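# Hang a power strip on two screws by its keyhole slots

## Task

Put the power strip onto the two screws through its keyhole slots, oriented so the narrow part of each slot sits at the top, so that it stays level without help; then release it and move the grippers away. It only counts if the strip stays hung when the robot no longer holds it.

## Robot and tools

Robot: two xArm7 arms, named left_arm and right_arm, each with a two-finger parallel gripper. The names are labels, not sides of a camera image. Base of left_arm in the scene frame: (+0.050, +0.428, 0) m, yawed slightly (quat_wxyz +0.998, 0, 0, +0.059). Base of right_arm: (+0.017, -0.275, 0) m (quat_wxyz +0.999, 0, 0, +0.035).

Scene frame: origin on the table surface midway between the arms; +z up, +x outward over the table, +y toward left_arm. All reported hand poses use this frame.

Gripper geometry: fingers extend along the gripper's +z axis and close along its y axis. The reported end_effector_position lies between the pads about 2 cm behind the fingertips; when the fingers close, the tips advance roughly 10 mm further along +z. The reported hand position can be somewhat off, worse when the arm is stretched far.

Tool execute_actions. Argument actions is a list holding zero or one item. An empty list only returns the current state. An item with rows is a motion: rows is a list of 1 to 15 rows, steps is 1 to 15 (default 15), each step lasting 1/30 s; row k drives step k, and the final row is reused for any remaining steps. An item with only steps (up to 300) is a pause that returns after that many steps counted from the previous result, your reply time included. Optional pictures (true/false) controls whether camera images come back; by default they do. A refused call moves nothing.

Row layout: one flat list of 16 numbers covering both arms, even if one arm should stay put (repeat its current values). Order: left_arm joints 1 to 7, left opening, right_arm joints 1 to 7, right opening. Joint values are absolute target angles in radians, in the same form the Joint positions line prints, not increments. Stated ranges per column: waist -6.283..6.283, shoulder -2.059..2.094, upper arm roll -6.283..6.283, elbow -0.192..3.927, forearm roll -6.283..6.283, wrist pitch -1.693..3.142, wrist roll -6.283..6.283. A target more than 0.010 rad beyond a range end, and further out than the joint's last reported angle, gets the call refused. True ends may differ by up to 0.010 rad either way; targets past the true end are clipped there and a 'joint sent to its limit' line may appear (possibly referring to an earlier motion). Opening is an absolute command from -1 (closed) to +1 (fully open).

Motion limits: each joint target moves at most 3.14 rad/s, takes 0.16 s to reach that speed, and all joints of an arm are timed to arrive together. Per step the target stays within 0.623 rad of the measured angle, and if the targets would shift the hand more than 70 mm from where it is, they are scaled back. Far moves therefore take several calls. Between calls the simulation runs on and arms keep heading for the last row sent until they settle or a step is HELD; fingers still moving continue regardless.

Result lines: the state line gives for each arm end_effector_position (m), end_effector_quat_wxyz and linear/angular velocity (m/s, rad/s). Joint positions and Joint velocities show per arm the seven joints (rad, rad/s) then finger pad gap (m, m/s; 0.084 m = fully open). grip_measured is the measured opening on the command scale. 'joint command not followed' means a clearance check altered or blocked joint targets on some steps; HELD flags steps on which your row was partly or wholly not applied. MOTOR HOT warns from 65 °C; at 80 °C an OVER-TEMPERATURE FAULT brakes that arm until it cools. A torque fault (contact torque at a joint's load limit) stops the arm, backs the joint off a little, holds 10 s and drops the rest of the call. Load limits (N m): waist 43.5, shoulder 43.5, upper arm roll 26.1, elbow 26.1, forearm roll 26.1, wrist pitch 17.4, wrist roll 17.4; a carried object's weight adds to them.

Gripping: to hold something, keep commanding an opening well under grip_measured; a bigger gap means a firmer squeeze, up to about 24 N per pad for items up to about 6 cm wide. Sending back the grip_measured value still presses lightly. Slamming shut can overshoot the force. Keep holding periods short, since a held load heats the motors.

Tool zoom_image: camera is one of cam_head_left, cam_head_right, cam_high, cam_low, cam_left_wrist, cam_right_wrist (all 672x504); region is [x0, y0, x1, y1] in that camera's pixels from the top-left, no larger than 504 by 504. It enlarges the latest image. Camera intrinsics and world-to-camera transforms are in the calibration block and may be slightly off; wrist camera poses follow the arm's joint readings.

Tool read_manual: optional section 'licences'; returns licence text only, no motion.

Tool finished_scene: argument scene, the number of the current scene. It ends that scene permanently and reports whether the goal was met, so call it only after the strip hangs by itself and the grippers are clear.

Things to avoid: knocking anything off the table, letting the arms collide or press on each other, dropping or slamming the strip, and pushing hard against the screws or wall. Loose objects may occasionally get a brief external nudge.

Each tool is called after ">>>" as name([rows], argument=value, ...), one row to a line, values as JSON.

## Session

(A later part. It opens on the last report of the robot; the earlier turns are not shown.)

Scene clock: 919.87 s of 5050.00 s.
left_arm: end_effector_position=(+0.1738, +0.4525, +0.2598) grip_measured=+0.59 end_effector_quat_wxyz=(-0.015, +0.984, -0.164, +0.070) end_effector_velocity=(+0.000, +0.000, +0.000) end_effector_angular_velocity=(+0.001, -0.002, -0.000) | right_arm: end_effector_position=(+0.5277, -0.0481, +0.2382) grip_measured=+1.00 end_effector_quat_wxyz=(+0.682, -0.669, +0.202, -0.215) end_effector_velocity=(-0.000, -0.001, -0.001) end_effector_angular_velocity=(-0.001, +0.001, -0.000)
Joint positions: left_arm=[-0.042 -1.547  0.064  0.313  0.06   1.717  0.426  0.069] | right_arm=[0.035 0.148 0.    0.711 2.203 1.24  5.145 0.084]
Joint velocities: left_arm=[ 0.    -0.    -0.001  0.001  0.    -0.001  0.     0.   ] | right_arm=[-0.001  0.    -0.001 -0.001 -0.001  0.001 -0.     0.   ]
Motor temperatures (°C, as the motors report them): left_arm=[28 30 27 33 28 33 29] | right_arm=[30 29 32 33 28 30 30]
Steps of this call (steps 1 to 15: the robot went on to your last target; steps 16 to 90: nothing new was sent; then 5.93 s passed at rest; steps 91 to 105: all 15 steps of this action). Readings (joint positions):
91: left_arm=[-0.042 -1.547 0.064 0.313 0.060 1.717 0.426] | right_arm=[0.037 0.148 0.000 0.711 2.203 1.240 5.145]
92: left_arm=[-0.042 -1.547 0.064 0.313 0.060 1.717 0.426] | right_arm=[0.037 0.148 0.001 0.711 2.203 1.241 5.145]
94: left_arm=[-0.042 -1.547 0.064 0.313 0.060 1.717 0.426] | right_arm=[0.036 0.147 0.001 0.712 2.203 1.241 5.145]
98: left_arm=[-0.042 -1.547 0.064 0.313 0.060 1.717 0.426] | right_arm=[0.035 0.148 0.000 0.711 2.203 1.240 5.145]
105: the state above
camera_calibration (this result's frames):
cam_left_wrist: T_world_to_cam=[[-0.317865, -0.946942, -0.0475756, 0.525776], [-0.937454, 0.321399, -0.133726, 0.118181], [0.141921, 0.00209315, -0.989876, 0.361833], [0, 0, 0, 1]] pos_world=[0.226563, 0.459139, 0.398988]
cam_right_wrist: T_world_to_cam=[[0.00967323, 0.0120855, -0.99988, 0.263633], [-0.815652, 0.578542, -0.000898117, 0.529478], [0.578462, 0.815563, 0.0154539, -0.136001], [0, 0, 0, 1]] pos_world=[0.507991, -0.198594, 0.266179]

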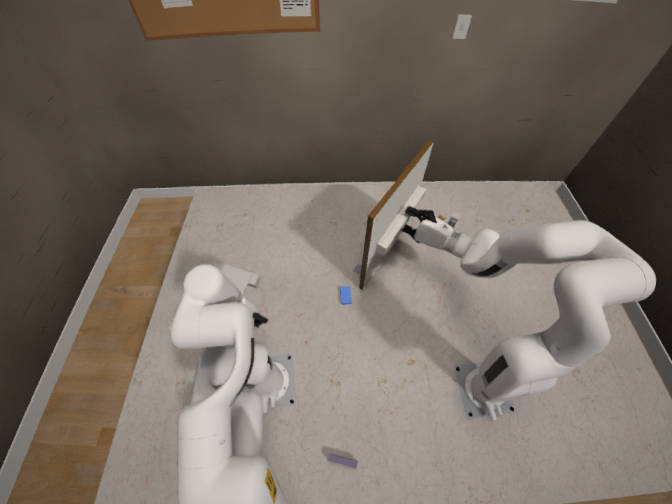

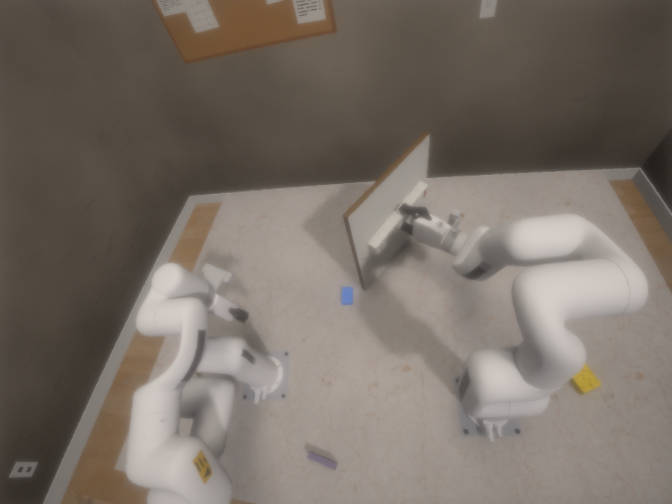

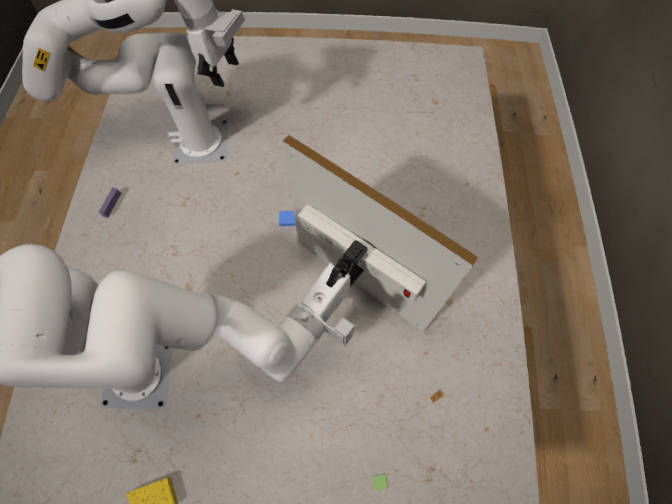

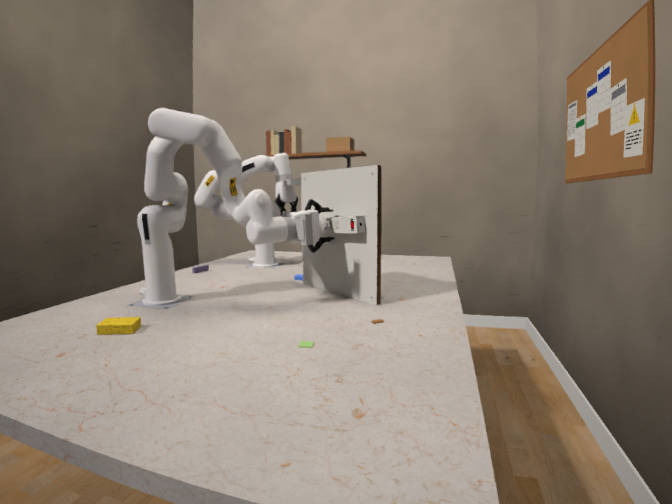

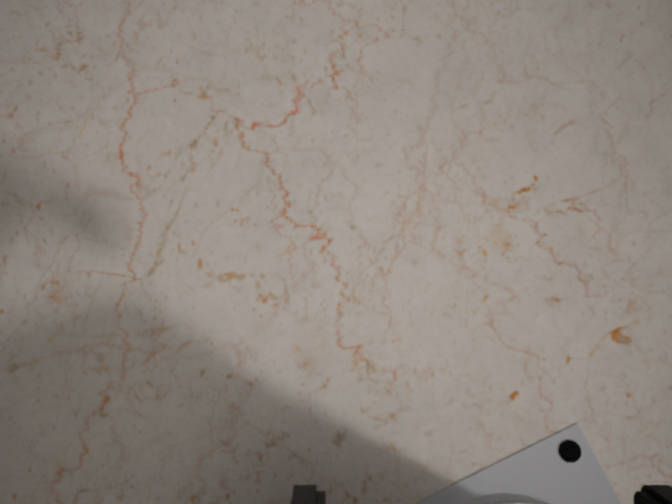

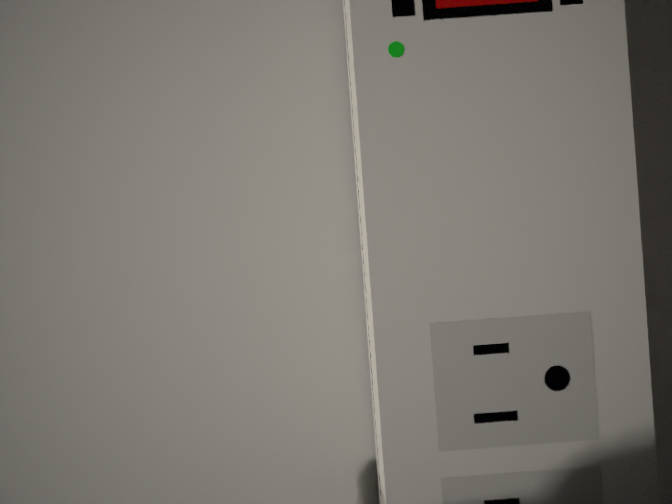

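>>> execute_actions([
  {"rows":[[-0.042,-1.547,0.064,0.313,0.06,1.717,0.426,0.6,0.0,0.11,0,0.67,2.17,1.26,5.15,1],[-0.042,-1.547,0.064,0.313,0.06,1.717,0.426,0.6,0.0,0.11,0,0.67,2.17,1.26,5.15,1],[-0.042,-1.547,0.064,0.313,0.06,1.717,0.426,0.6,0.0,0.11,0,0.67,2.17,1.26,5.15,1],[-0.042,-1.547,0.064,0.313,0.06,1.717,0.426,0.6,-0.05,0.07,0,0.62,2.13,1.29,5.16,1],[-0.042,-1.547,0.064,0.313,0.06,1.717,0.426,0.6,-0.05,0.07,0,0.62,2.13,1.29,5.16,1],[-0.042,-1.547,0.064,0.313,0.06,1.717,0.426,0.6,-0.12,0.03,0,0.52,2.11,1.29,5.12,1],[-0.042,-1.547,0.064,0.313,0.06,1.717,0.426,0.6,-0.12,0.03,0,0.52,2.11,1.29,5.12,1],[-0.042,-1.547,0.064,0.313,0.06,1.717,0.426,0.6,-0.256,0.017,0,0.361,2.07,1.4,5.008,1]],"steps":15},
])

>>> zoom_image(camera="cam_head_left", region=[350,150,450,270])

>>> zoom_image(camera="cam_high", region=[260,160,470,320])

>>> zoom_image(camera="cam_right_wrist", region=[100,0,604,504])

Scene clock: 930.00 s of 5050.00 s.
left_arm: end_effector_position=(+0.1738, +0.4525, +0.2598) grip_measured=+0.59 end_effector_quat_wxyz=(-0.015, +0.984, -0.164, +0.070) end_effector_velocity=(+0.000, +0.000, +0.000) end_effector_angular_velocity=(-0.001, -0.001, +0.000) | right_arm: end_effector_position=(+0.4505, -0.1383, +0.1936) grip_measured=+1.00 end_effector_quat_wxyz=(+0.662, -0.667, +0.243, -0.242) end_effector_velocity=(-0.149, -0.101, -0.088) end_effector_angular_velocity=(+0.025, +0.048, -0.197)
Joint positions: left_arm=[-0.042 -1.547  0.064  0.313  0.06   1.717  0.426  0.069] | right_arm=[-0.223  0.027 -0.003  0.398  2.082  1.375  5.033  0.084]
Joint velocities: left_arm=[ 0.     0.     0.001  0.     0.    -0.001 -0.    -0.   ] | right_arm=[-0.406 -0.094 -0.004 -0.515 -0.136  0.262 -0.283 -0.   ]
Motor temperatures (°C, as the motors report them): left_arm=[28 30 27 33 28 33 29] | right_arm=[30 29 32 33 28 30 30]
Steps of this call (steps 1 to 15: the robot went on to your last target; steps 16 to 90: nothing new was sent; then 6.63 s passed at rest; steps 91 to 105: all 15 steps of this action). Readings (joint positions):
91: left_arm=[-0.042 -1.547 0.064 0.313 0.060 1.717 0.426] | right_arm=[0.035 0.148 0.000 0.711 2.203 1.240 5.145]
92: left_arm=[-0.042 -1.547 0.064 0.313 0.060 1.717 0.426] | right_arm=[0.032 0.145 0.001 0.707 2.200 1.242 5.146]
94: left_arm=[-0.042 -1.547 0.064 0.313 0.060 1.717 0.426] | right_arm=[0.016 0.127 0.001 0.688 2.184 1.252 5.148]
98: left_arm=[-0.042 -1.547 0.064 0.313 0.060 1.717 0.426] | right_arm=[-0.050 0.074 0.001 0.616 2.141 1.280 5.148]
105: the state above
camera_calibration (this result's frames):
cam_left_wrist: T_world_to_cam=[[-0.317865, -0.946942, -0.0475755, 0.525776], [-0.937454, 0.321399, -0.133726, 0.118181], [0.141921, 0.00209311, -0.989876, 0.361833], [0, 0, 0, 1]] pos_world=[0.226564, 0.459139, 0.398988]
cam_right_wrist: T_world_to_cam=[[-0.0172524, -0.00546426, -0.999836, 0.230589], [-0.752287, 0.658769, 0.00938058, 0.499143], [0.65861, 0.752325, -0.015476, -0.0559577], [0, 0, 0, 1]] pos_world=[0.416331, -0.285462, 0.225003]

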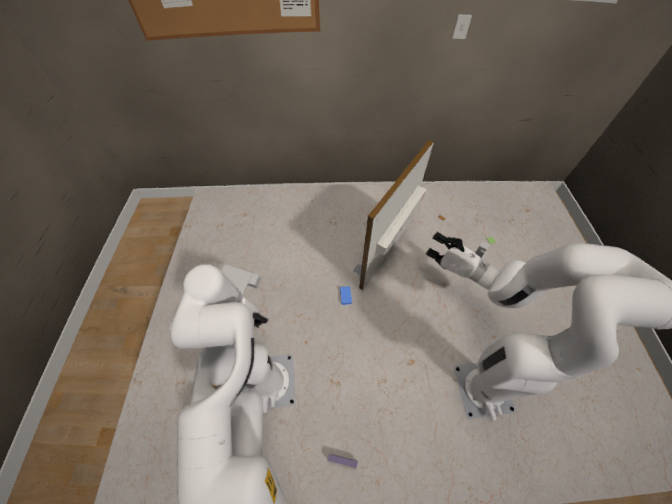

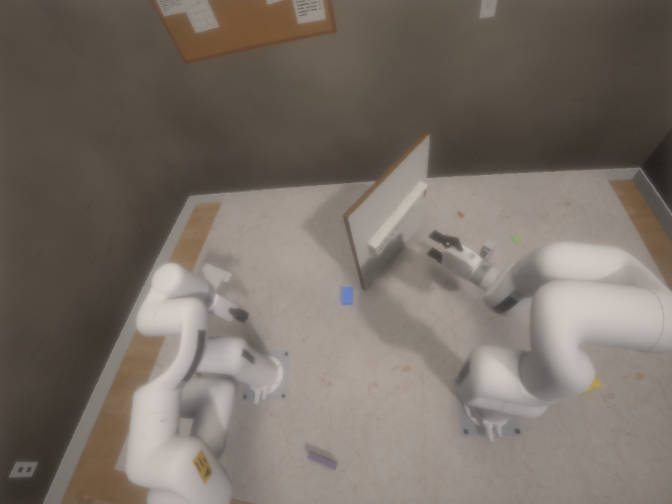

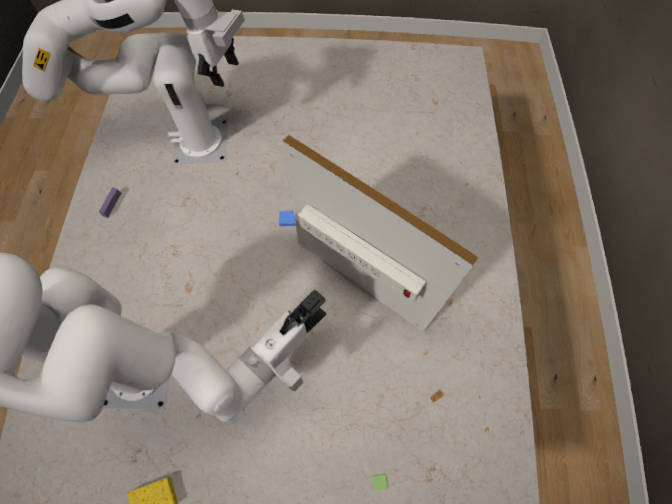

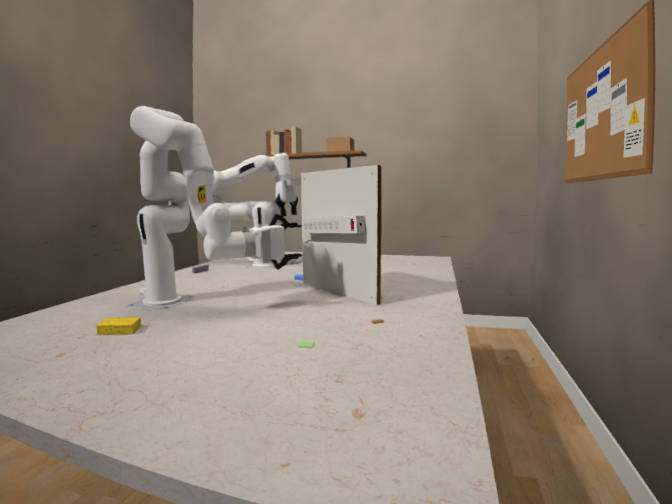

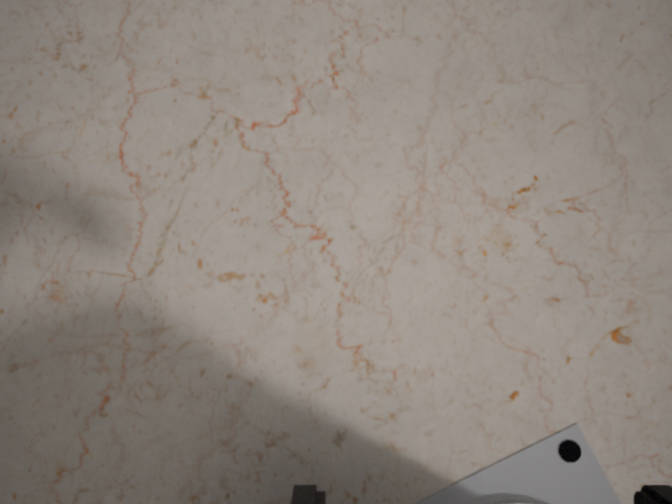

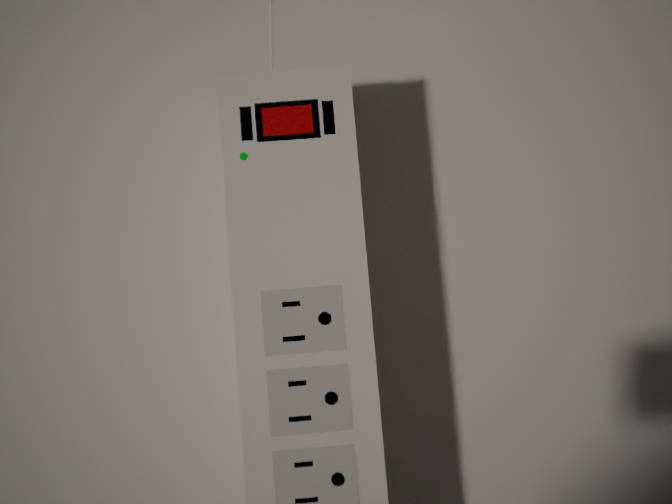

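Region (350, 150, 450, 270) of cam_head_left's 672x504 image, scaled by 4.200, with more detail than that image has.

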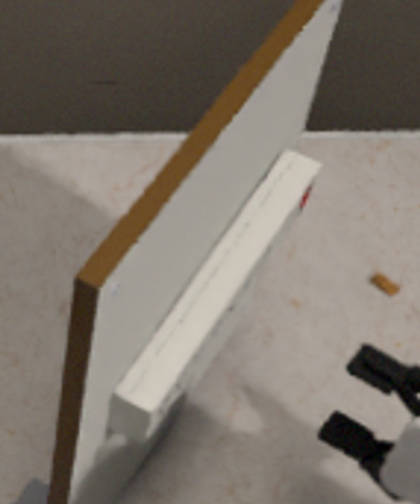

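Region (260, 160, 470, 320) of cam_high's 672x504 image, scaled by 2.400, with more detail than that image has; it fills the top 384 rows of this view, and the rest is white.

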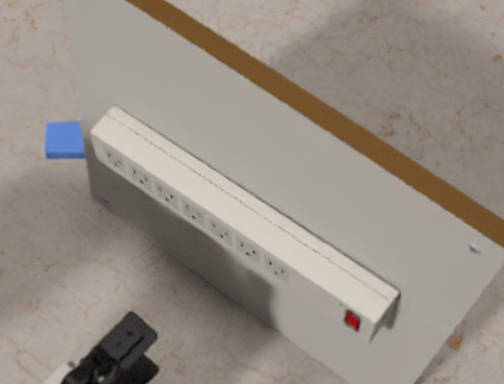

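Region (100, 0, 604, 504) of cam_right_wrist's 672x504 image, scaled by 1.000.

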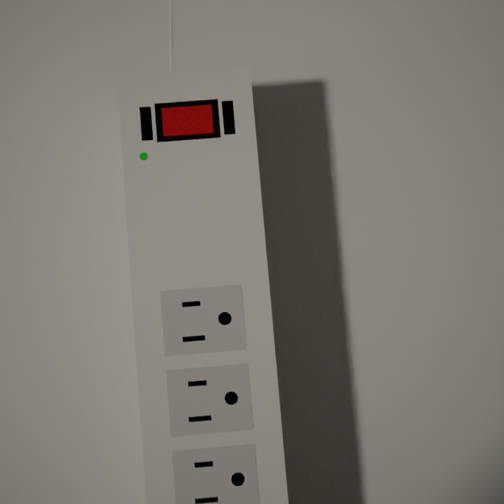

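>>> execute_actions([
  {"rows":[[-0.042,-1.547,0.064,0.313,0.06,1.717,0.426,0.6,-0.28,0.0,0,0.6,1.95,1.33,5.2,-1],[-0.042,-1.547,0.064,0.313,0.06,1.717,0.426,0.6,-0.28,0.0,0,0.6,1.95,1.33,5.2,-1],[-0.042,-1.547,0.064,0.313,0.06,1.717,0.426,0.6,-0.28,0.0,0,0.6,1.95,1.33,5.2,-1],[-0.042,-1.547,0.064,0.313,0.06,1.717,0.426,0.6,-0.28,0.0,0,0.6,1.95,1.33,5.2,-1],[-0.042,-1.547,0.064,0.313,0.06,1.717,0.426,0.6,-0.28,0.0,0,0.6,1.95,1.33,5.2,-1],[-0.042,-1.547,0.064,0.313,0.06,1.717,0.426,0.6,-0.216,0.071,0,0.779,1.923,1.279,5.258,-1]],"steps":15},
], pictures=false)

>>> execute_actions([
  {"steps":15},
])

Scene clock: 942.30 s of 5050.00 s.
left_arm: end_effector_position=(+0.1738, +0.4525, +0.2598) grip_measured=+0.59 end_effector_quat_wxyz=(-0.015, +0.984, -0.164, +0.070) end_effector_velocity=(+0.000, -0.000, -0.000) end_effector_angular_velocity=(+0.001, +0.001, -0.001) | right_arm: end_effector_position=(+0.5427, -0.1454, +0.2813) grip_measured=-1.00 end_effector_quat_wxyz=(+0.663, -0.685, +0.173, -0.246) end_effector_velocity=(+0.051, +0.004, +0.030) end_effector_angular_velocity=(-0.051, +0.014, +0.043)
Joint positions: left_arm=[-0.042 -1.547  0.064  0.313  0.06   1.717  0.426  0.069] | right_arm=[-0.22   0.065  0.001  0.758  1.93   1.287  5.246  0.   ]
Joint velocities: left_arm=[-0.001  0.001 -0.001 -0.     0.    -0.     0.     0.   ] | right_arm=[ 0.048  0.07  -0.014  0.217 -0.078 -0.086  0.137  0.   ]
Motor temperatures (°C, as the motors report them): left_arm=[28 30 27 33 28 33 29] | right_arm=[30 28 32 33 28 30 30]
Steps of this call (steps 1 to 30: the robot went on to your last target; steps 31 to 90: nothing new was sent; then 8.80 s passed at rest; steps 91 to 105: all 15 steps of this action). Readings (joint positions):
91: left_arm=[-0.042 -1.547 0.064 0.313 0.060 1.717 0.426] | right_arm=[-0.256 0.017 -0.000 0.361 2.070 1.400 5.008]
92: left_arm=[-0.042 -1.547 0.064 0.313 0.060 1.717 0.426] | right_arm=[-0.256 0.017 0.000 0.364 2.068 1.398 5.012]
94: left_arm=[-0.042 -1.547 0.064 0.313 0.060 1.717 0.426] | right_arm=[-0.260 0.016 0.001 0.400 2.047 1.386 5.045]
98: left_arm=[-0.042 -1.547 0.064 0.313 0.060 1.717 0.426] | right_arm=[-0.266 0.012 -0.002 0.550 1.988 1.346 5.143]
105: the state above

Scene clock: 942.80 s of 5050.00 s.
left_arm: end_effector_position=(+0.1738, +0.4525, +0.2598) grip_measured=+0.59 end_effector_quat_wxyz=(-0.015, +0.984, -0.164, +0.070) end_effector_velocity=(-0.000, -0.000, -0.000) end_effector_angular_velocity=(-0.000, +0.002, -0.001) | right_arm: end_effector_position=(+0.5476, -0.1454, +0.2844) grip_measured=-1.00 end_effector_quat_wxyz=(+0.662, -0.687, +0.172, -0.246) end_effector_velocity=(+0.001, -0.000, +0.002) end_effector_angular_velocity=(-0.000, -0.003, -0.001)
Joint positions: left_arm=[-0.042 -1.547  0.064  0.313  0.06   1.717  0.426  0.069] | right_arm=[-0.216  0.071 -0.     0.779  1.923  1.279  5.258  0.   ]
Joint velocities: left_arm=[-0.    -0.    -0.    -0.001 -0.     0.001  0.001  0.   ] | right_arm=[ 0.001 -0.    -0.     0.004  0.001 -0.002  0.001  0.   ]
Motor temperatures (°C, as the motors report them): left_arm=[28 30 27 33 28 33 29] | right_arm=[30 28 32 33 28 30 30]
Steps of this call (steps 1 to 15: the robot went on to your last target). Readings (joint positions):
1: left_arm=[-0.042 -1.547 0.064 0.313 0.060 1.717 0.426] | right_arm=[-0.219 0.067 0.001 0.764 1.928 1.284 5.249]
2: left_arm=[-0.042 -1.547 0.064 0.313 0.060 1.717 0.426] | right_arm=[-0.218 0.068 0.000 0.767 1.926 1.282 5.252]
4: left_arm=[-0.042 -1.547 0.064 0.313 0.060 1.717 0.426] | right_arm=[-0.217 0.070 -0.000 0.772 1.925 1.280 5.255]
8: left_arm=[-0.042 -1.547 0.064 0.313 0.060 1.717 0.426] | right_arm=[-0.216 0.071 -0.000 0.776 1.923 1.279 5.257]
15: the state above
camera_calibration (this result's frames):
cam_left_wrist: T_world_to_cam=[[-0.317865, -0.946942, -0.0475755, 0.525776], [-0.937454, 0.321399, -0.133726, 0.118181], [0.141921, 0.00209314, -0.989876, 0.361833], [0, 0, 0, 1]] pos_world=[0.226564, 0.459139, 0.398988]
cam_right_wrist: T_world_to_cam=[[0.0747609, -0.0659255, -0.99502, 0.262467], [-0.810545, 0.577224, -0.0991445, 0.626952], [0.580885, 0.81392, -0.0102818, -0.0631574], [0, 0, 0, 1]] pos_world=[0.525237, -0.293183, 0.322669]

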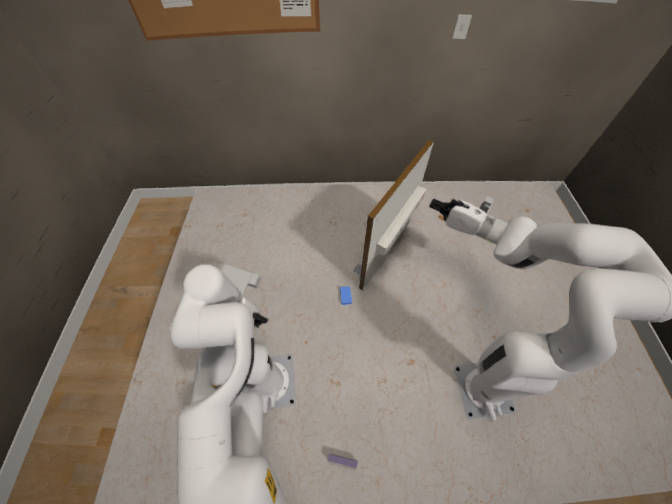

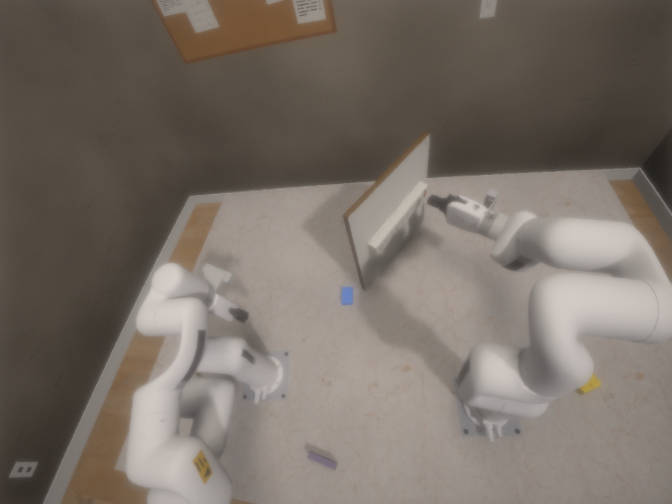

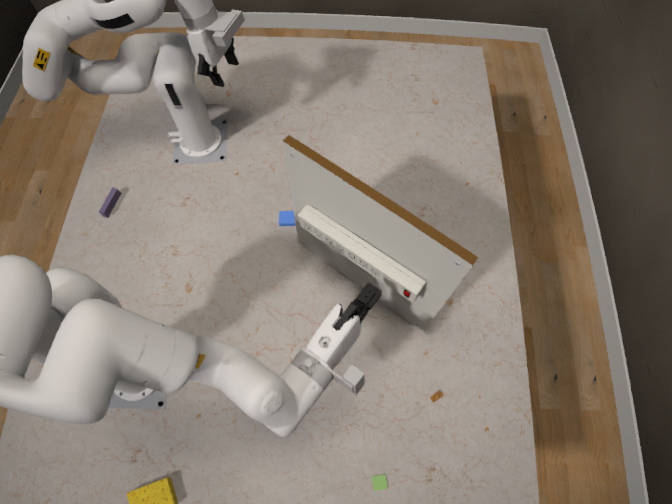

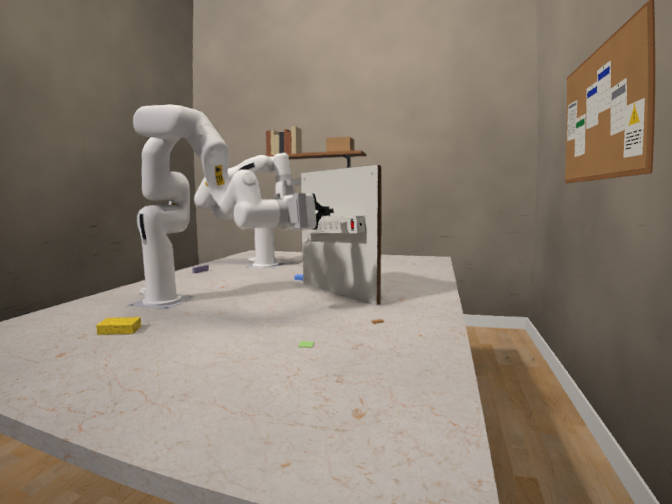

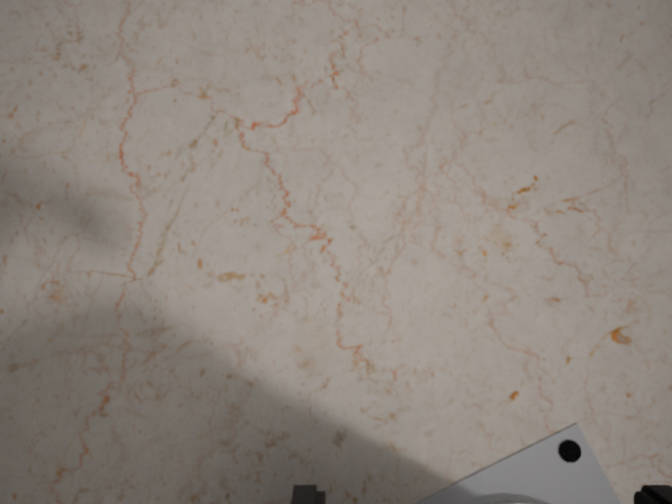

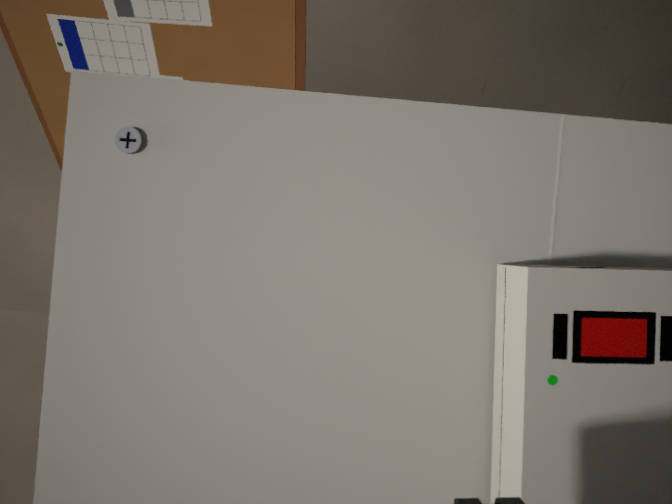

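>>> execute_actions([
  {"rows":[[-0.042,-1.547,0.064,0.313,0.06,1.717,0.426,0.6,-0.216,0.05,0,0.779,1.923,1.27,5.258,-1],[-0.042,-1.547,0.064,0.313,0.06,1.717,0.426,0.6,-0.216,0.05,0,0.779,1.923,1.27,5.258,-1],[-0.042,-1.547,0.064,0.313,0.06,1.717,0.426,0.6,-0.17,0.088,0,0.825,1.963,1.24,5.258,-1],[-0.042,-1.547,0.064,0.313,0.06,1.717,0.426,0.6,-0.17,0.088,0,0.825,1.963,1.24,5.258,-1],[-0.042,-1.547,0.064,0.313,0.06,1.717,0.426,0.6,-0.101,0.145,0,0.895,2.023,1.2,5.258,-1]],"steps":15},
], pictures=false)

>>> execute_actions([
  {"steps":10},
])

>>> zoom_image(camera="cam_low", region=[280,180,400,270])

Scene clock: 952.43 s of 5050.00 s.
left_arm: end_effector_position=(+0.1738, +0.4525, +0.2598) grip_measured=+0.59 end_effector_quat_wxyz=(-0.015, +0.984, -0.164, +0.070) end_effector_velocity=(-0.000, +0.000, -0.000) end_effector_angular_velocity=(-0.000, +0.001, +0.001) | right_arm: end_effector_position=(+0.5824, -0.1080, +0.2943) grip_measured=-1.00 end_effector_quat_wxyz=(+0.665, -0.682, +0.172, -0.252) end_effector_velocity=(+0.016, -0.009, +0.004) end_effector_angular_velocity=(-0.000, -0.006, -0.041)
Joint positions: left_arm=[-0.042 -1.547  0.064  0.313  0.06   1.717  0.426  0.069] | right_arm=[-0.104  0.143 -0.001  0.892  2.02   1.202  5.258  0.   ]
Joint velocities: left_arm=[ 0.001  0.    -0.    -0.    -0.    -0.    -0.    -0.   ] | right_arm=[ 0.017  0.016 -0.023  0.033  0.028 -0.024 -0.     0.   ]
Motor temperatures (°C, as the motors report them): left_arm=[28 30 27 33 28 33 29] | right_arm=[30 29 32 33 28 29 30]
Steps of this call (steps 1 to 15: the robot went on to your last target; steps 16 to 90: nothing new was sent; then 6.13 s passed at rest; steps 91 to 105: all 15 steps of this action). Readings (joint positions):
91: left_arm=[-0.042 -1.547 0.064 0.313 0.060 1.717 0.426] | right_arm=[-0.216 0.071 0.000 0.779 1.923 1.279 5.258]
92: left_arm=[-0.042 -1.547 0.064 0.313 0.060 1.717 0.426] | right_arm=[-0.216 0.068 0.000 0.778 1.923 1.277 5.258]
94: left_arm=[-0.042 -1.547 0.064 0.313 0.060 1.717 0.426] | right_arm=[-0.212 0.061 -0.001 0.782 1.927 1.270 5.258]
98: left_arm=[-0.042 -1.547 0.064 0.313 0.060 1.717 0.426] | right_arm=[-0.144 0.112 -0.002 0.855 1.987 1.225 5.258]
105: the state above

Scene clock: 952.77 s of 5050.00 s.
left_arm: end_effector_position=(+0.1738, +0.4525, +0.2598) grip_measured=+0.59 end_effector_quat_wxyz=(-0.015, +0.984, -0.164, +0.070) end_effector_velocity=(-0.000, +0.000, -0.000) end_effector_angular_velocity=(-0.001, +0.001, -0.000) | right_arm: end_effector_position=(+0.5832, -0.1067, +0.2947) grip_measured=-1.00 end_effector_quat_wxyz=(+0.665, -0.681, +0.172, -0.252) end_effector_velocity=(+0.000, +0.001, -0.000) end_effector_angular_velocity=(+0.001, +0.000, +0.001)
Joint positions: left_arm=[-0.042 -1.547  0.064  0.313  0.06   1.717  0.426  0.069] | right_arm=[-0.101  0.145 -0.     0.895  2.023  1.2    5.258  0.   ]
Joint velocities: left_arm=[ 0.    -0.     0.001 -0.     0.     0.001  0.     0.   ] | right_arm=[ 0.001  0.002  0.001  0.002  0.001 -0.     0.     0.   ]
Motor temperatures (°C, as the motors report them): left_arm=[28 30 27 33 28 33 29] | right_arm=[30 29 32 33 28 29 30]
Steps of this call (steps 1 to 10: the robot went on to your last target). Readings (joint positions):
1: left_arm=[-0.042 -1.547 0.064 0.313 0.060 1.717 0.426] | right_arm=[-0.104 0.143 -0.001 0.893 2.021 1.201 5.258]
2: left_arm=[-0.042 -1.547 0.064 0.313 0.060 1.717 0.426] | right_arm=[-0.103 0.144 -0.001 0.893 2.022 1.201 5.258]
4: left_arm=[-0.042 -1.547 0.064 0.313 0.060 1.717 0.426] | right_arm=[-0.102 0.144 -0.001 0.894 2.022 1.200 5.258]
8: left_arm=[-0.042 -1.547 0.064 0.313 0.060 1.717 0.426] | right_arm=[-0.101 0.145 -0.000 0.895 2.023 1.200 5.258]
10: the state above
camera_calibration (this result's frames):
cam_left_wrist: T_world_to_cam=[[-0.317865, -0.946942, -0.0475756, 0.525776], [-0.937454, 0.321399, -0.133726, 0.118181], [0.141921, 0.00209309, -0.989876, 0.361833], [0, 0, 0, 1]] pos_world=[0.226564, 0.459139, 0.398988]
cam_right_wrist: T_world_to_cam=[[0.086629, -0.055488, -0.994694, 0.26663], [-0.804536, 0.584957, -0.102699, 0.632822], [0.587552, 0.809164, 0.00603214, -0.12441], [0, 0, 0, 1]] pos_world=[0.559128, -0.254711, 0.330956]

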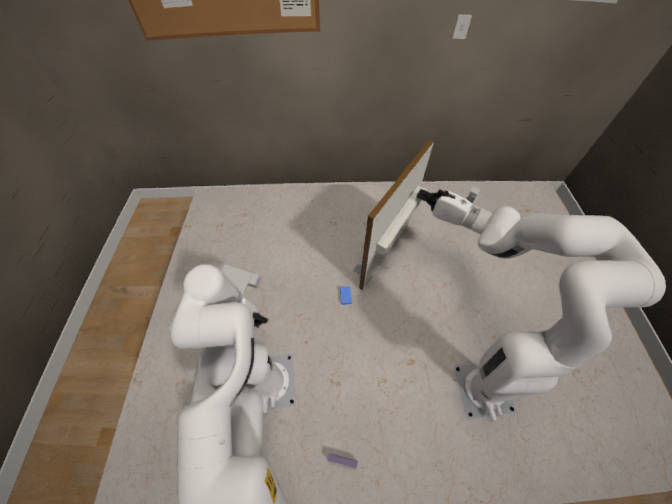

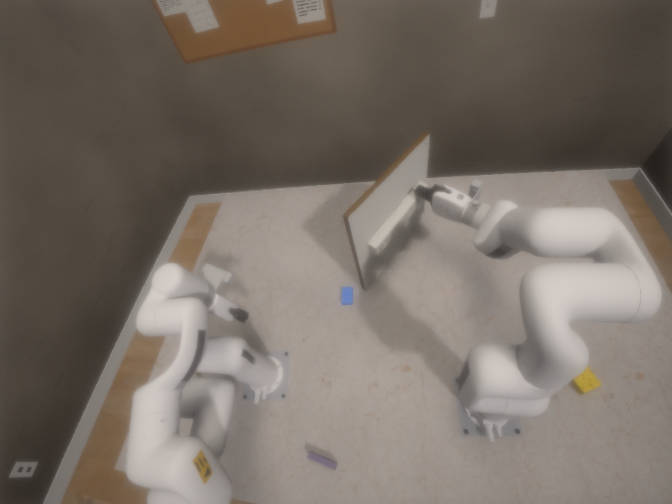

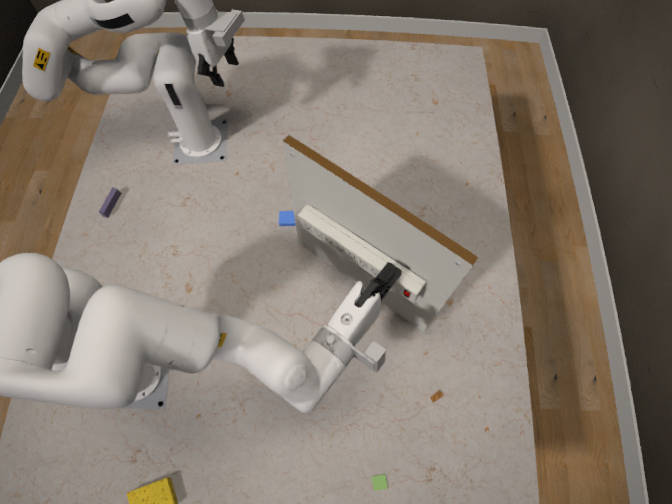

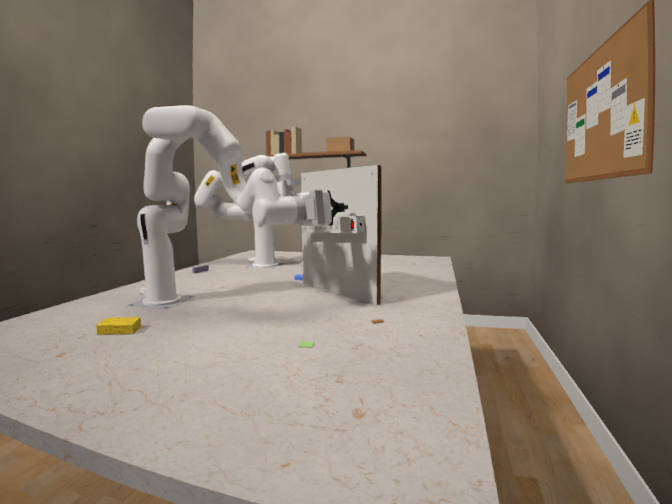

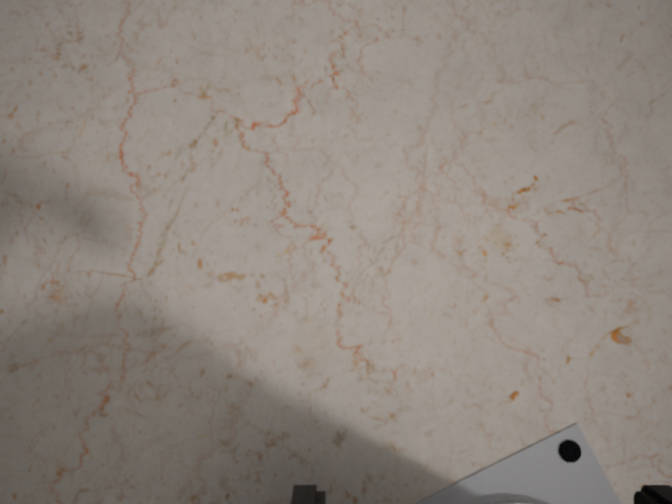

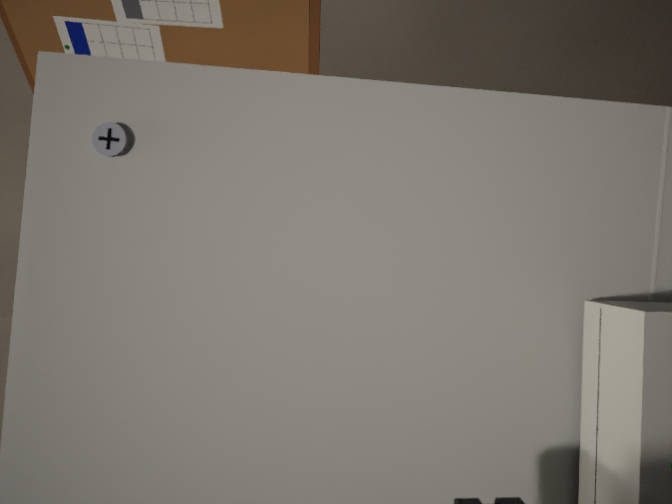

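Region (280, 180, 400, 270) of cam_low's 672x504 image, scaled by 4.200, with more detail than that image has; it fills the top 378 rows of this view, and the rest is white.

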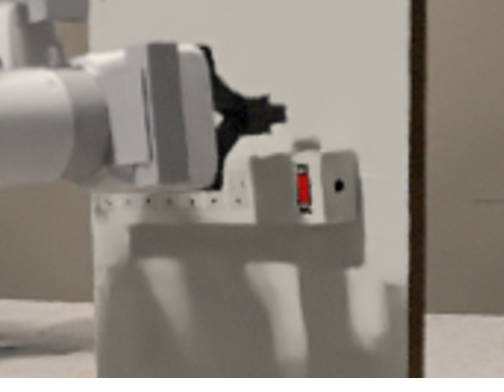

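>>> execute_actions([
  {"rows":[[-0.042,-1.547,0.064,0.313,0.06,1.717,0.426,0.6,-0.103,0.173,0,0.895,2.029,1.216,5.24,-1],[-0.042,-1.547,0.064,0.313,0.06,1.717,0.426,0.6,-0.103,0.173,0,0.895,2.029,1.216,5.24,-1],[-0.042,-1.547,0.064,0.313,0.06,1.717,0.426,0.6,-0.103,0.173,0,0.895,2.029,1.216,5.24,-1],[-0.042,-1.547,0.064,0.313,0.06,1.717,0.426,0.6,-0.103,0.173,0,0.895,2.029,1.216,5.24,-1],[-0.042,-1.547,0.064,0.313,0.06,1.717,0.426,0.6,-0.103,0.173,0,0.895,2.029,1.216,5.24,-1],[-0.042,-1.547,0.064,0.313,0.06,1.717,0.426,0.6,-0.103,0.173,0,0.895,2.029,1.216,5.24,-1],[-0.042,-1.547,0.064,0.313,0.06,1.717,0.426,0.6,-0.106,0.201,0,0.895,2.035,1.232,5.22,-1]],"steps":15},
])

>>> zoom_image(camera="cam_low", region=[280,180,400,270])

Scene clock: 962.37 s of 5050.00 s.
left_arm: end_effector_position=(+0.1738, +0.4525, +0.2598) grip_measured=+0.59 end_effector_quat_wxyz=(-0.015, +0.984, -0.164, +0.070) end_effector_velocity=(-0.000, +0.000, +0.000) end_effector_angular_velocity=(-0.001, -0.000, +0.001) | right_arm: end_effector_position=(+0.5850, -0.1054, +0.2775) grip_measured=-1.00 end_effector_quat_wxyz=(+0.671, -0.678, +0.171, -0.249) end_effector_velocity=(-0.000, +0.001, -0.005) end_effector_angular_velocity=(+0.003, -0.004, +0.004)
Joint positions: left_arm=[-0.042 -1.547  0.064  0.313  0.06   1.717  0.426  0.069] | right_arm=[-0.106  0.195  0.     0.9    2.036  1.235  5.221  0.   ]
Joint velocities: left_arm=[ 0.001 -0.001  0.001  0.001 -0.     0.001 -0.     0.   ] | right_arm=[-0.001  0.015 -0.    -0.     0.003  0.014 -0.015  0.   ]
Motor temperatures (°C, as the motors report them): left_arm=[28 30 27 33 28 33 29] | right_arm=[30 29 32 33 28 29 30]
Steps of this call (steps 1 to 15: the robot went on to your last target; steps 16 to 90: nothing new was sent; then 6.10 s passed at rest; steps 91 to 105: all 15 steps of this action). Readings (joint positions):
91: left_arm=[-0.042 -1.547 0.064 0.313 0.060 1.717 0.426] | right_arm=[-0.101 0.145 -0.000 0.895 2.023 1.200 5.258]
92: left_arm=[-0.042 -1.547 0.064 0.313 0.060 1.717 0.426] | right_arm=[-0.101 0.148 -0.000 0.896 2.024 1.203 5.255]
94: left_arm=[-0.042 -1.547 0.064 0.313 0.060 1.717 0.426] | right_arm=[-0.102 0.161 0.000 0.896 2.027 1.210 5.247]
98: left_arm=[-0.042 -1.547 0.064 0.313 0.060 1.717 0.426] | right_arm=[-0.103 0.174 0.000 0.895 2.029 1.217 5.239]
105: the state above
camera_calibration (this result's frames):
cam_left_wrist: T_world_to_cam=[[-0.317865, -0.946942, -0.0475755, 0.525776], [-0.937454, 0.321399, -0.133726, 0.118181], [0.141921, 0.0020931, -0.989876, 0.361833], [0, 0, 0, 1]] pos_world=[0.226564, 0.459139, 0.398988]
cam_right_wrist: T_world_to_cam=[[0.0884073, -0.042497, -0.995177, 0.249918], [-0.808125, 0.581036, -0.0966023, 0.631777], [0.582339, 0.812768, 0.0170249, -0.126078], [0, 0, 0, 1]] pos_world=[0.56188, -0.253992, 0.31189]

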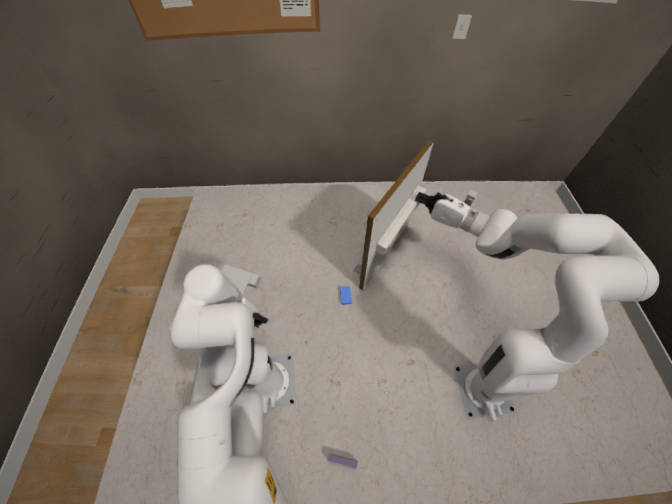

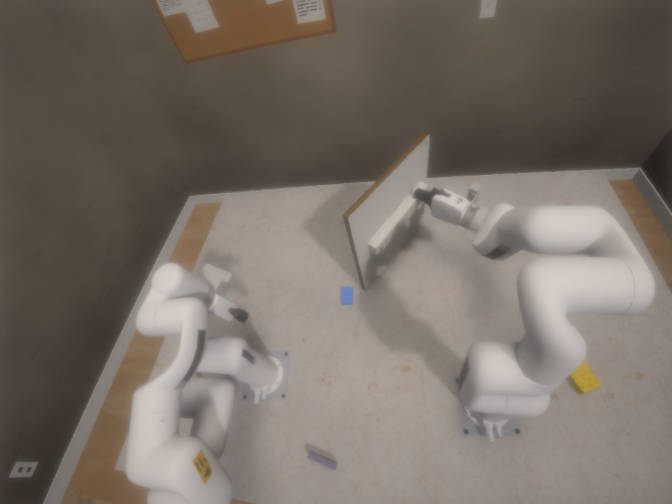

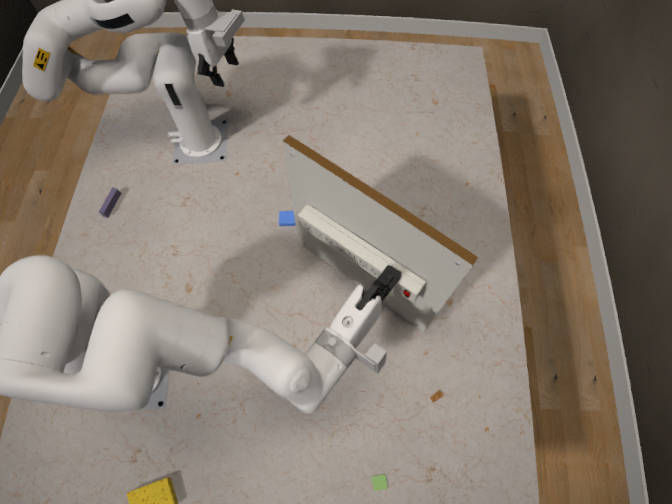

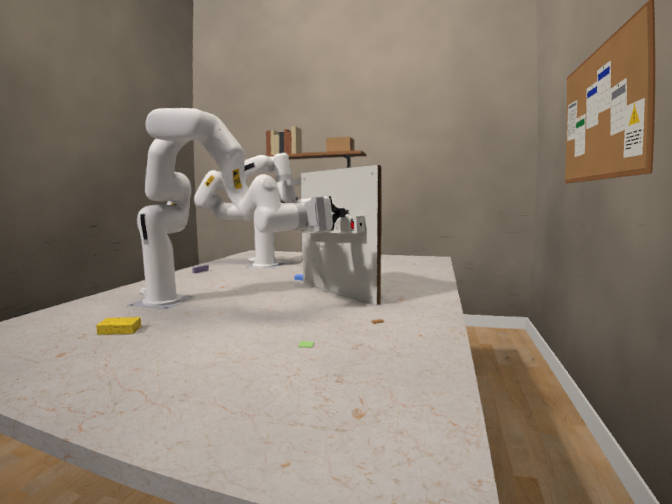

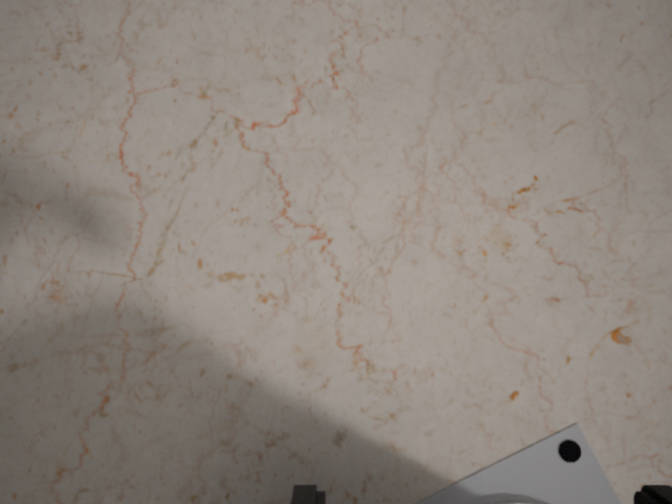

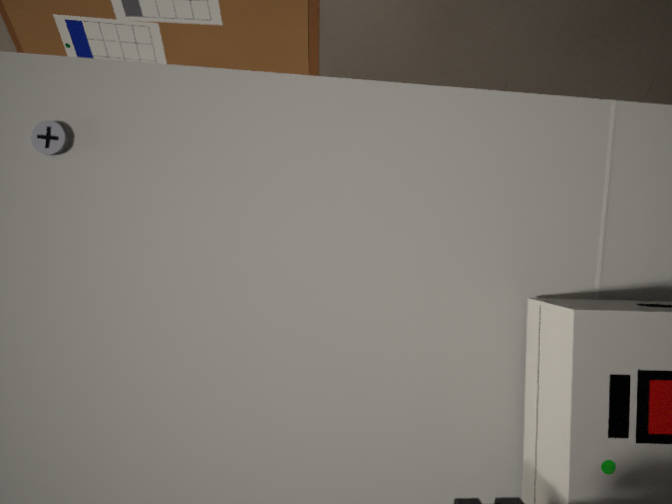

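Region (280, 180, 400, 270) of cam_low's 672x504 image, scaled by 4.200, with more detail than that image has; it fills the top 378 rows of this view, and the rest is white.

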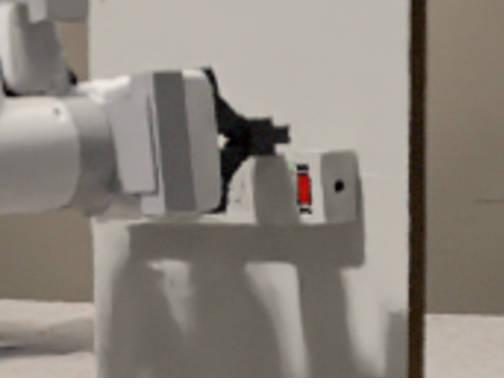

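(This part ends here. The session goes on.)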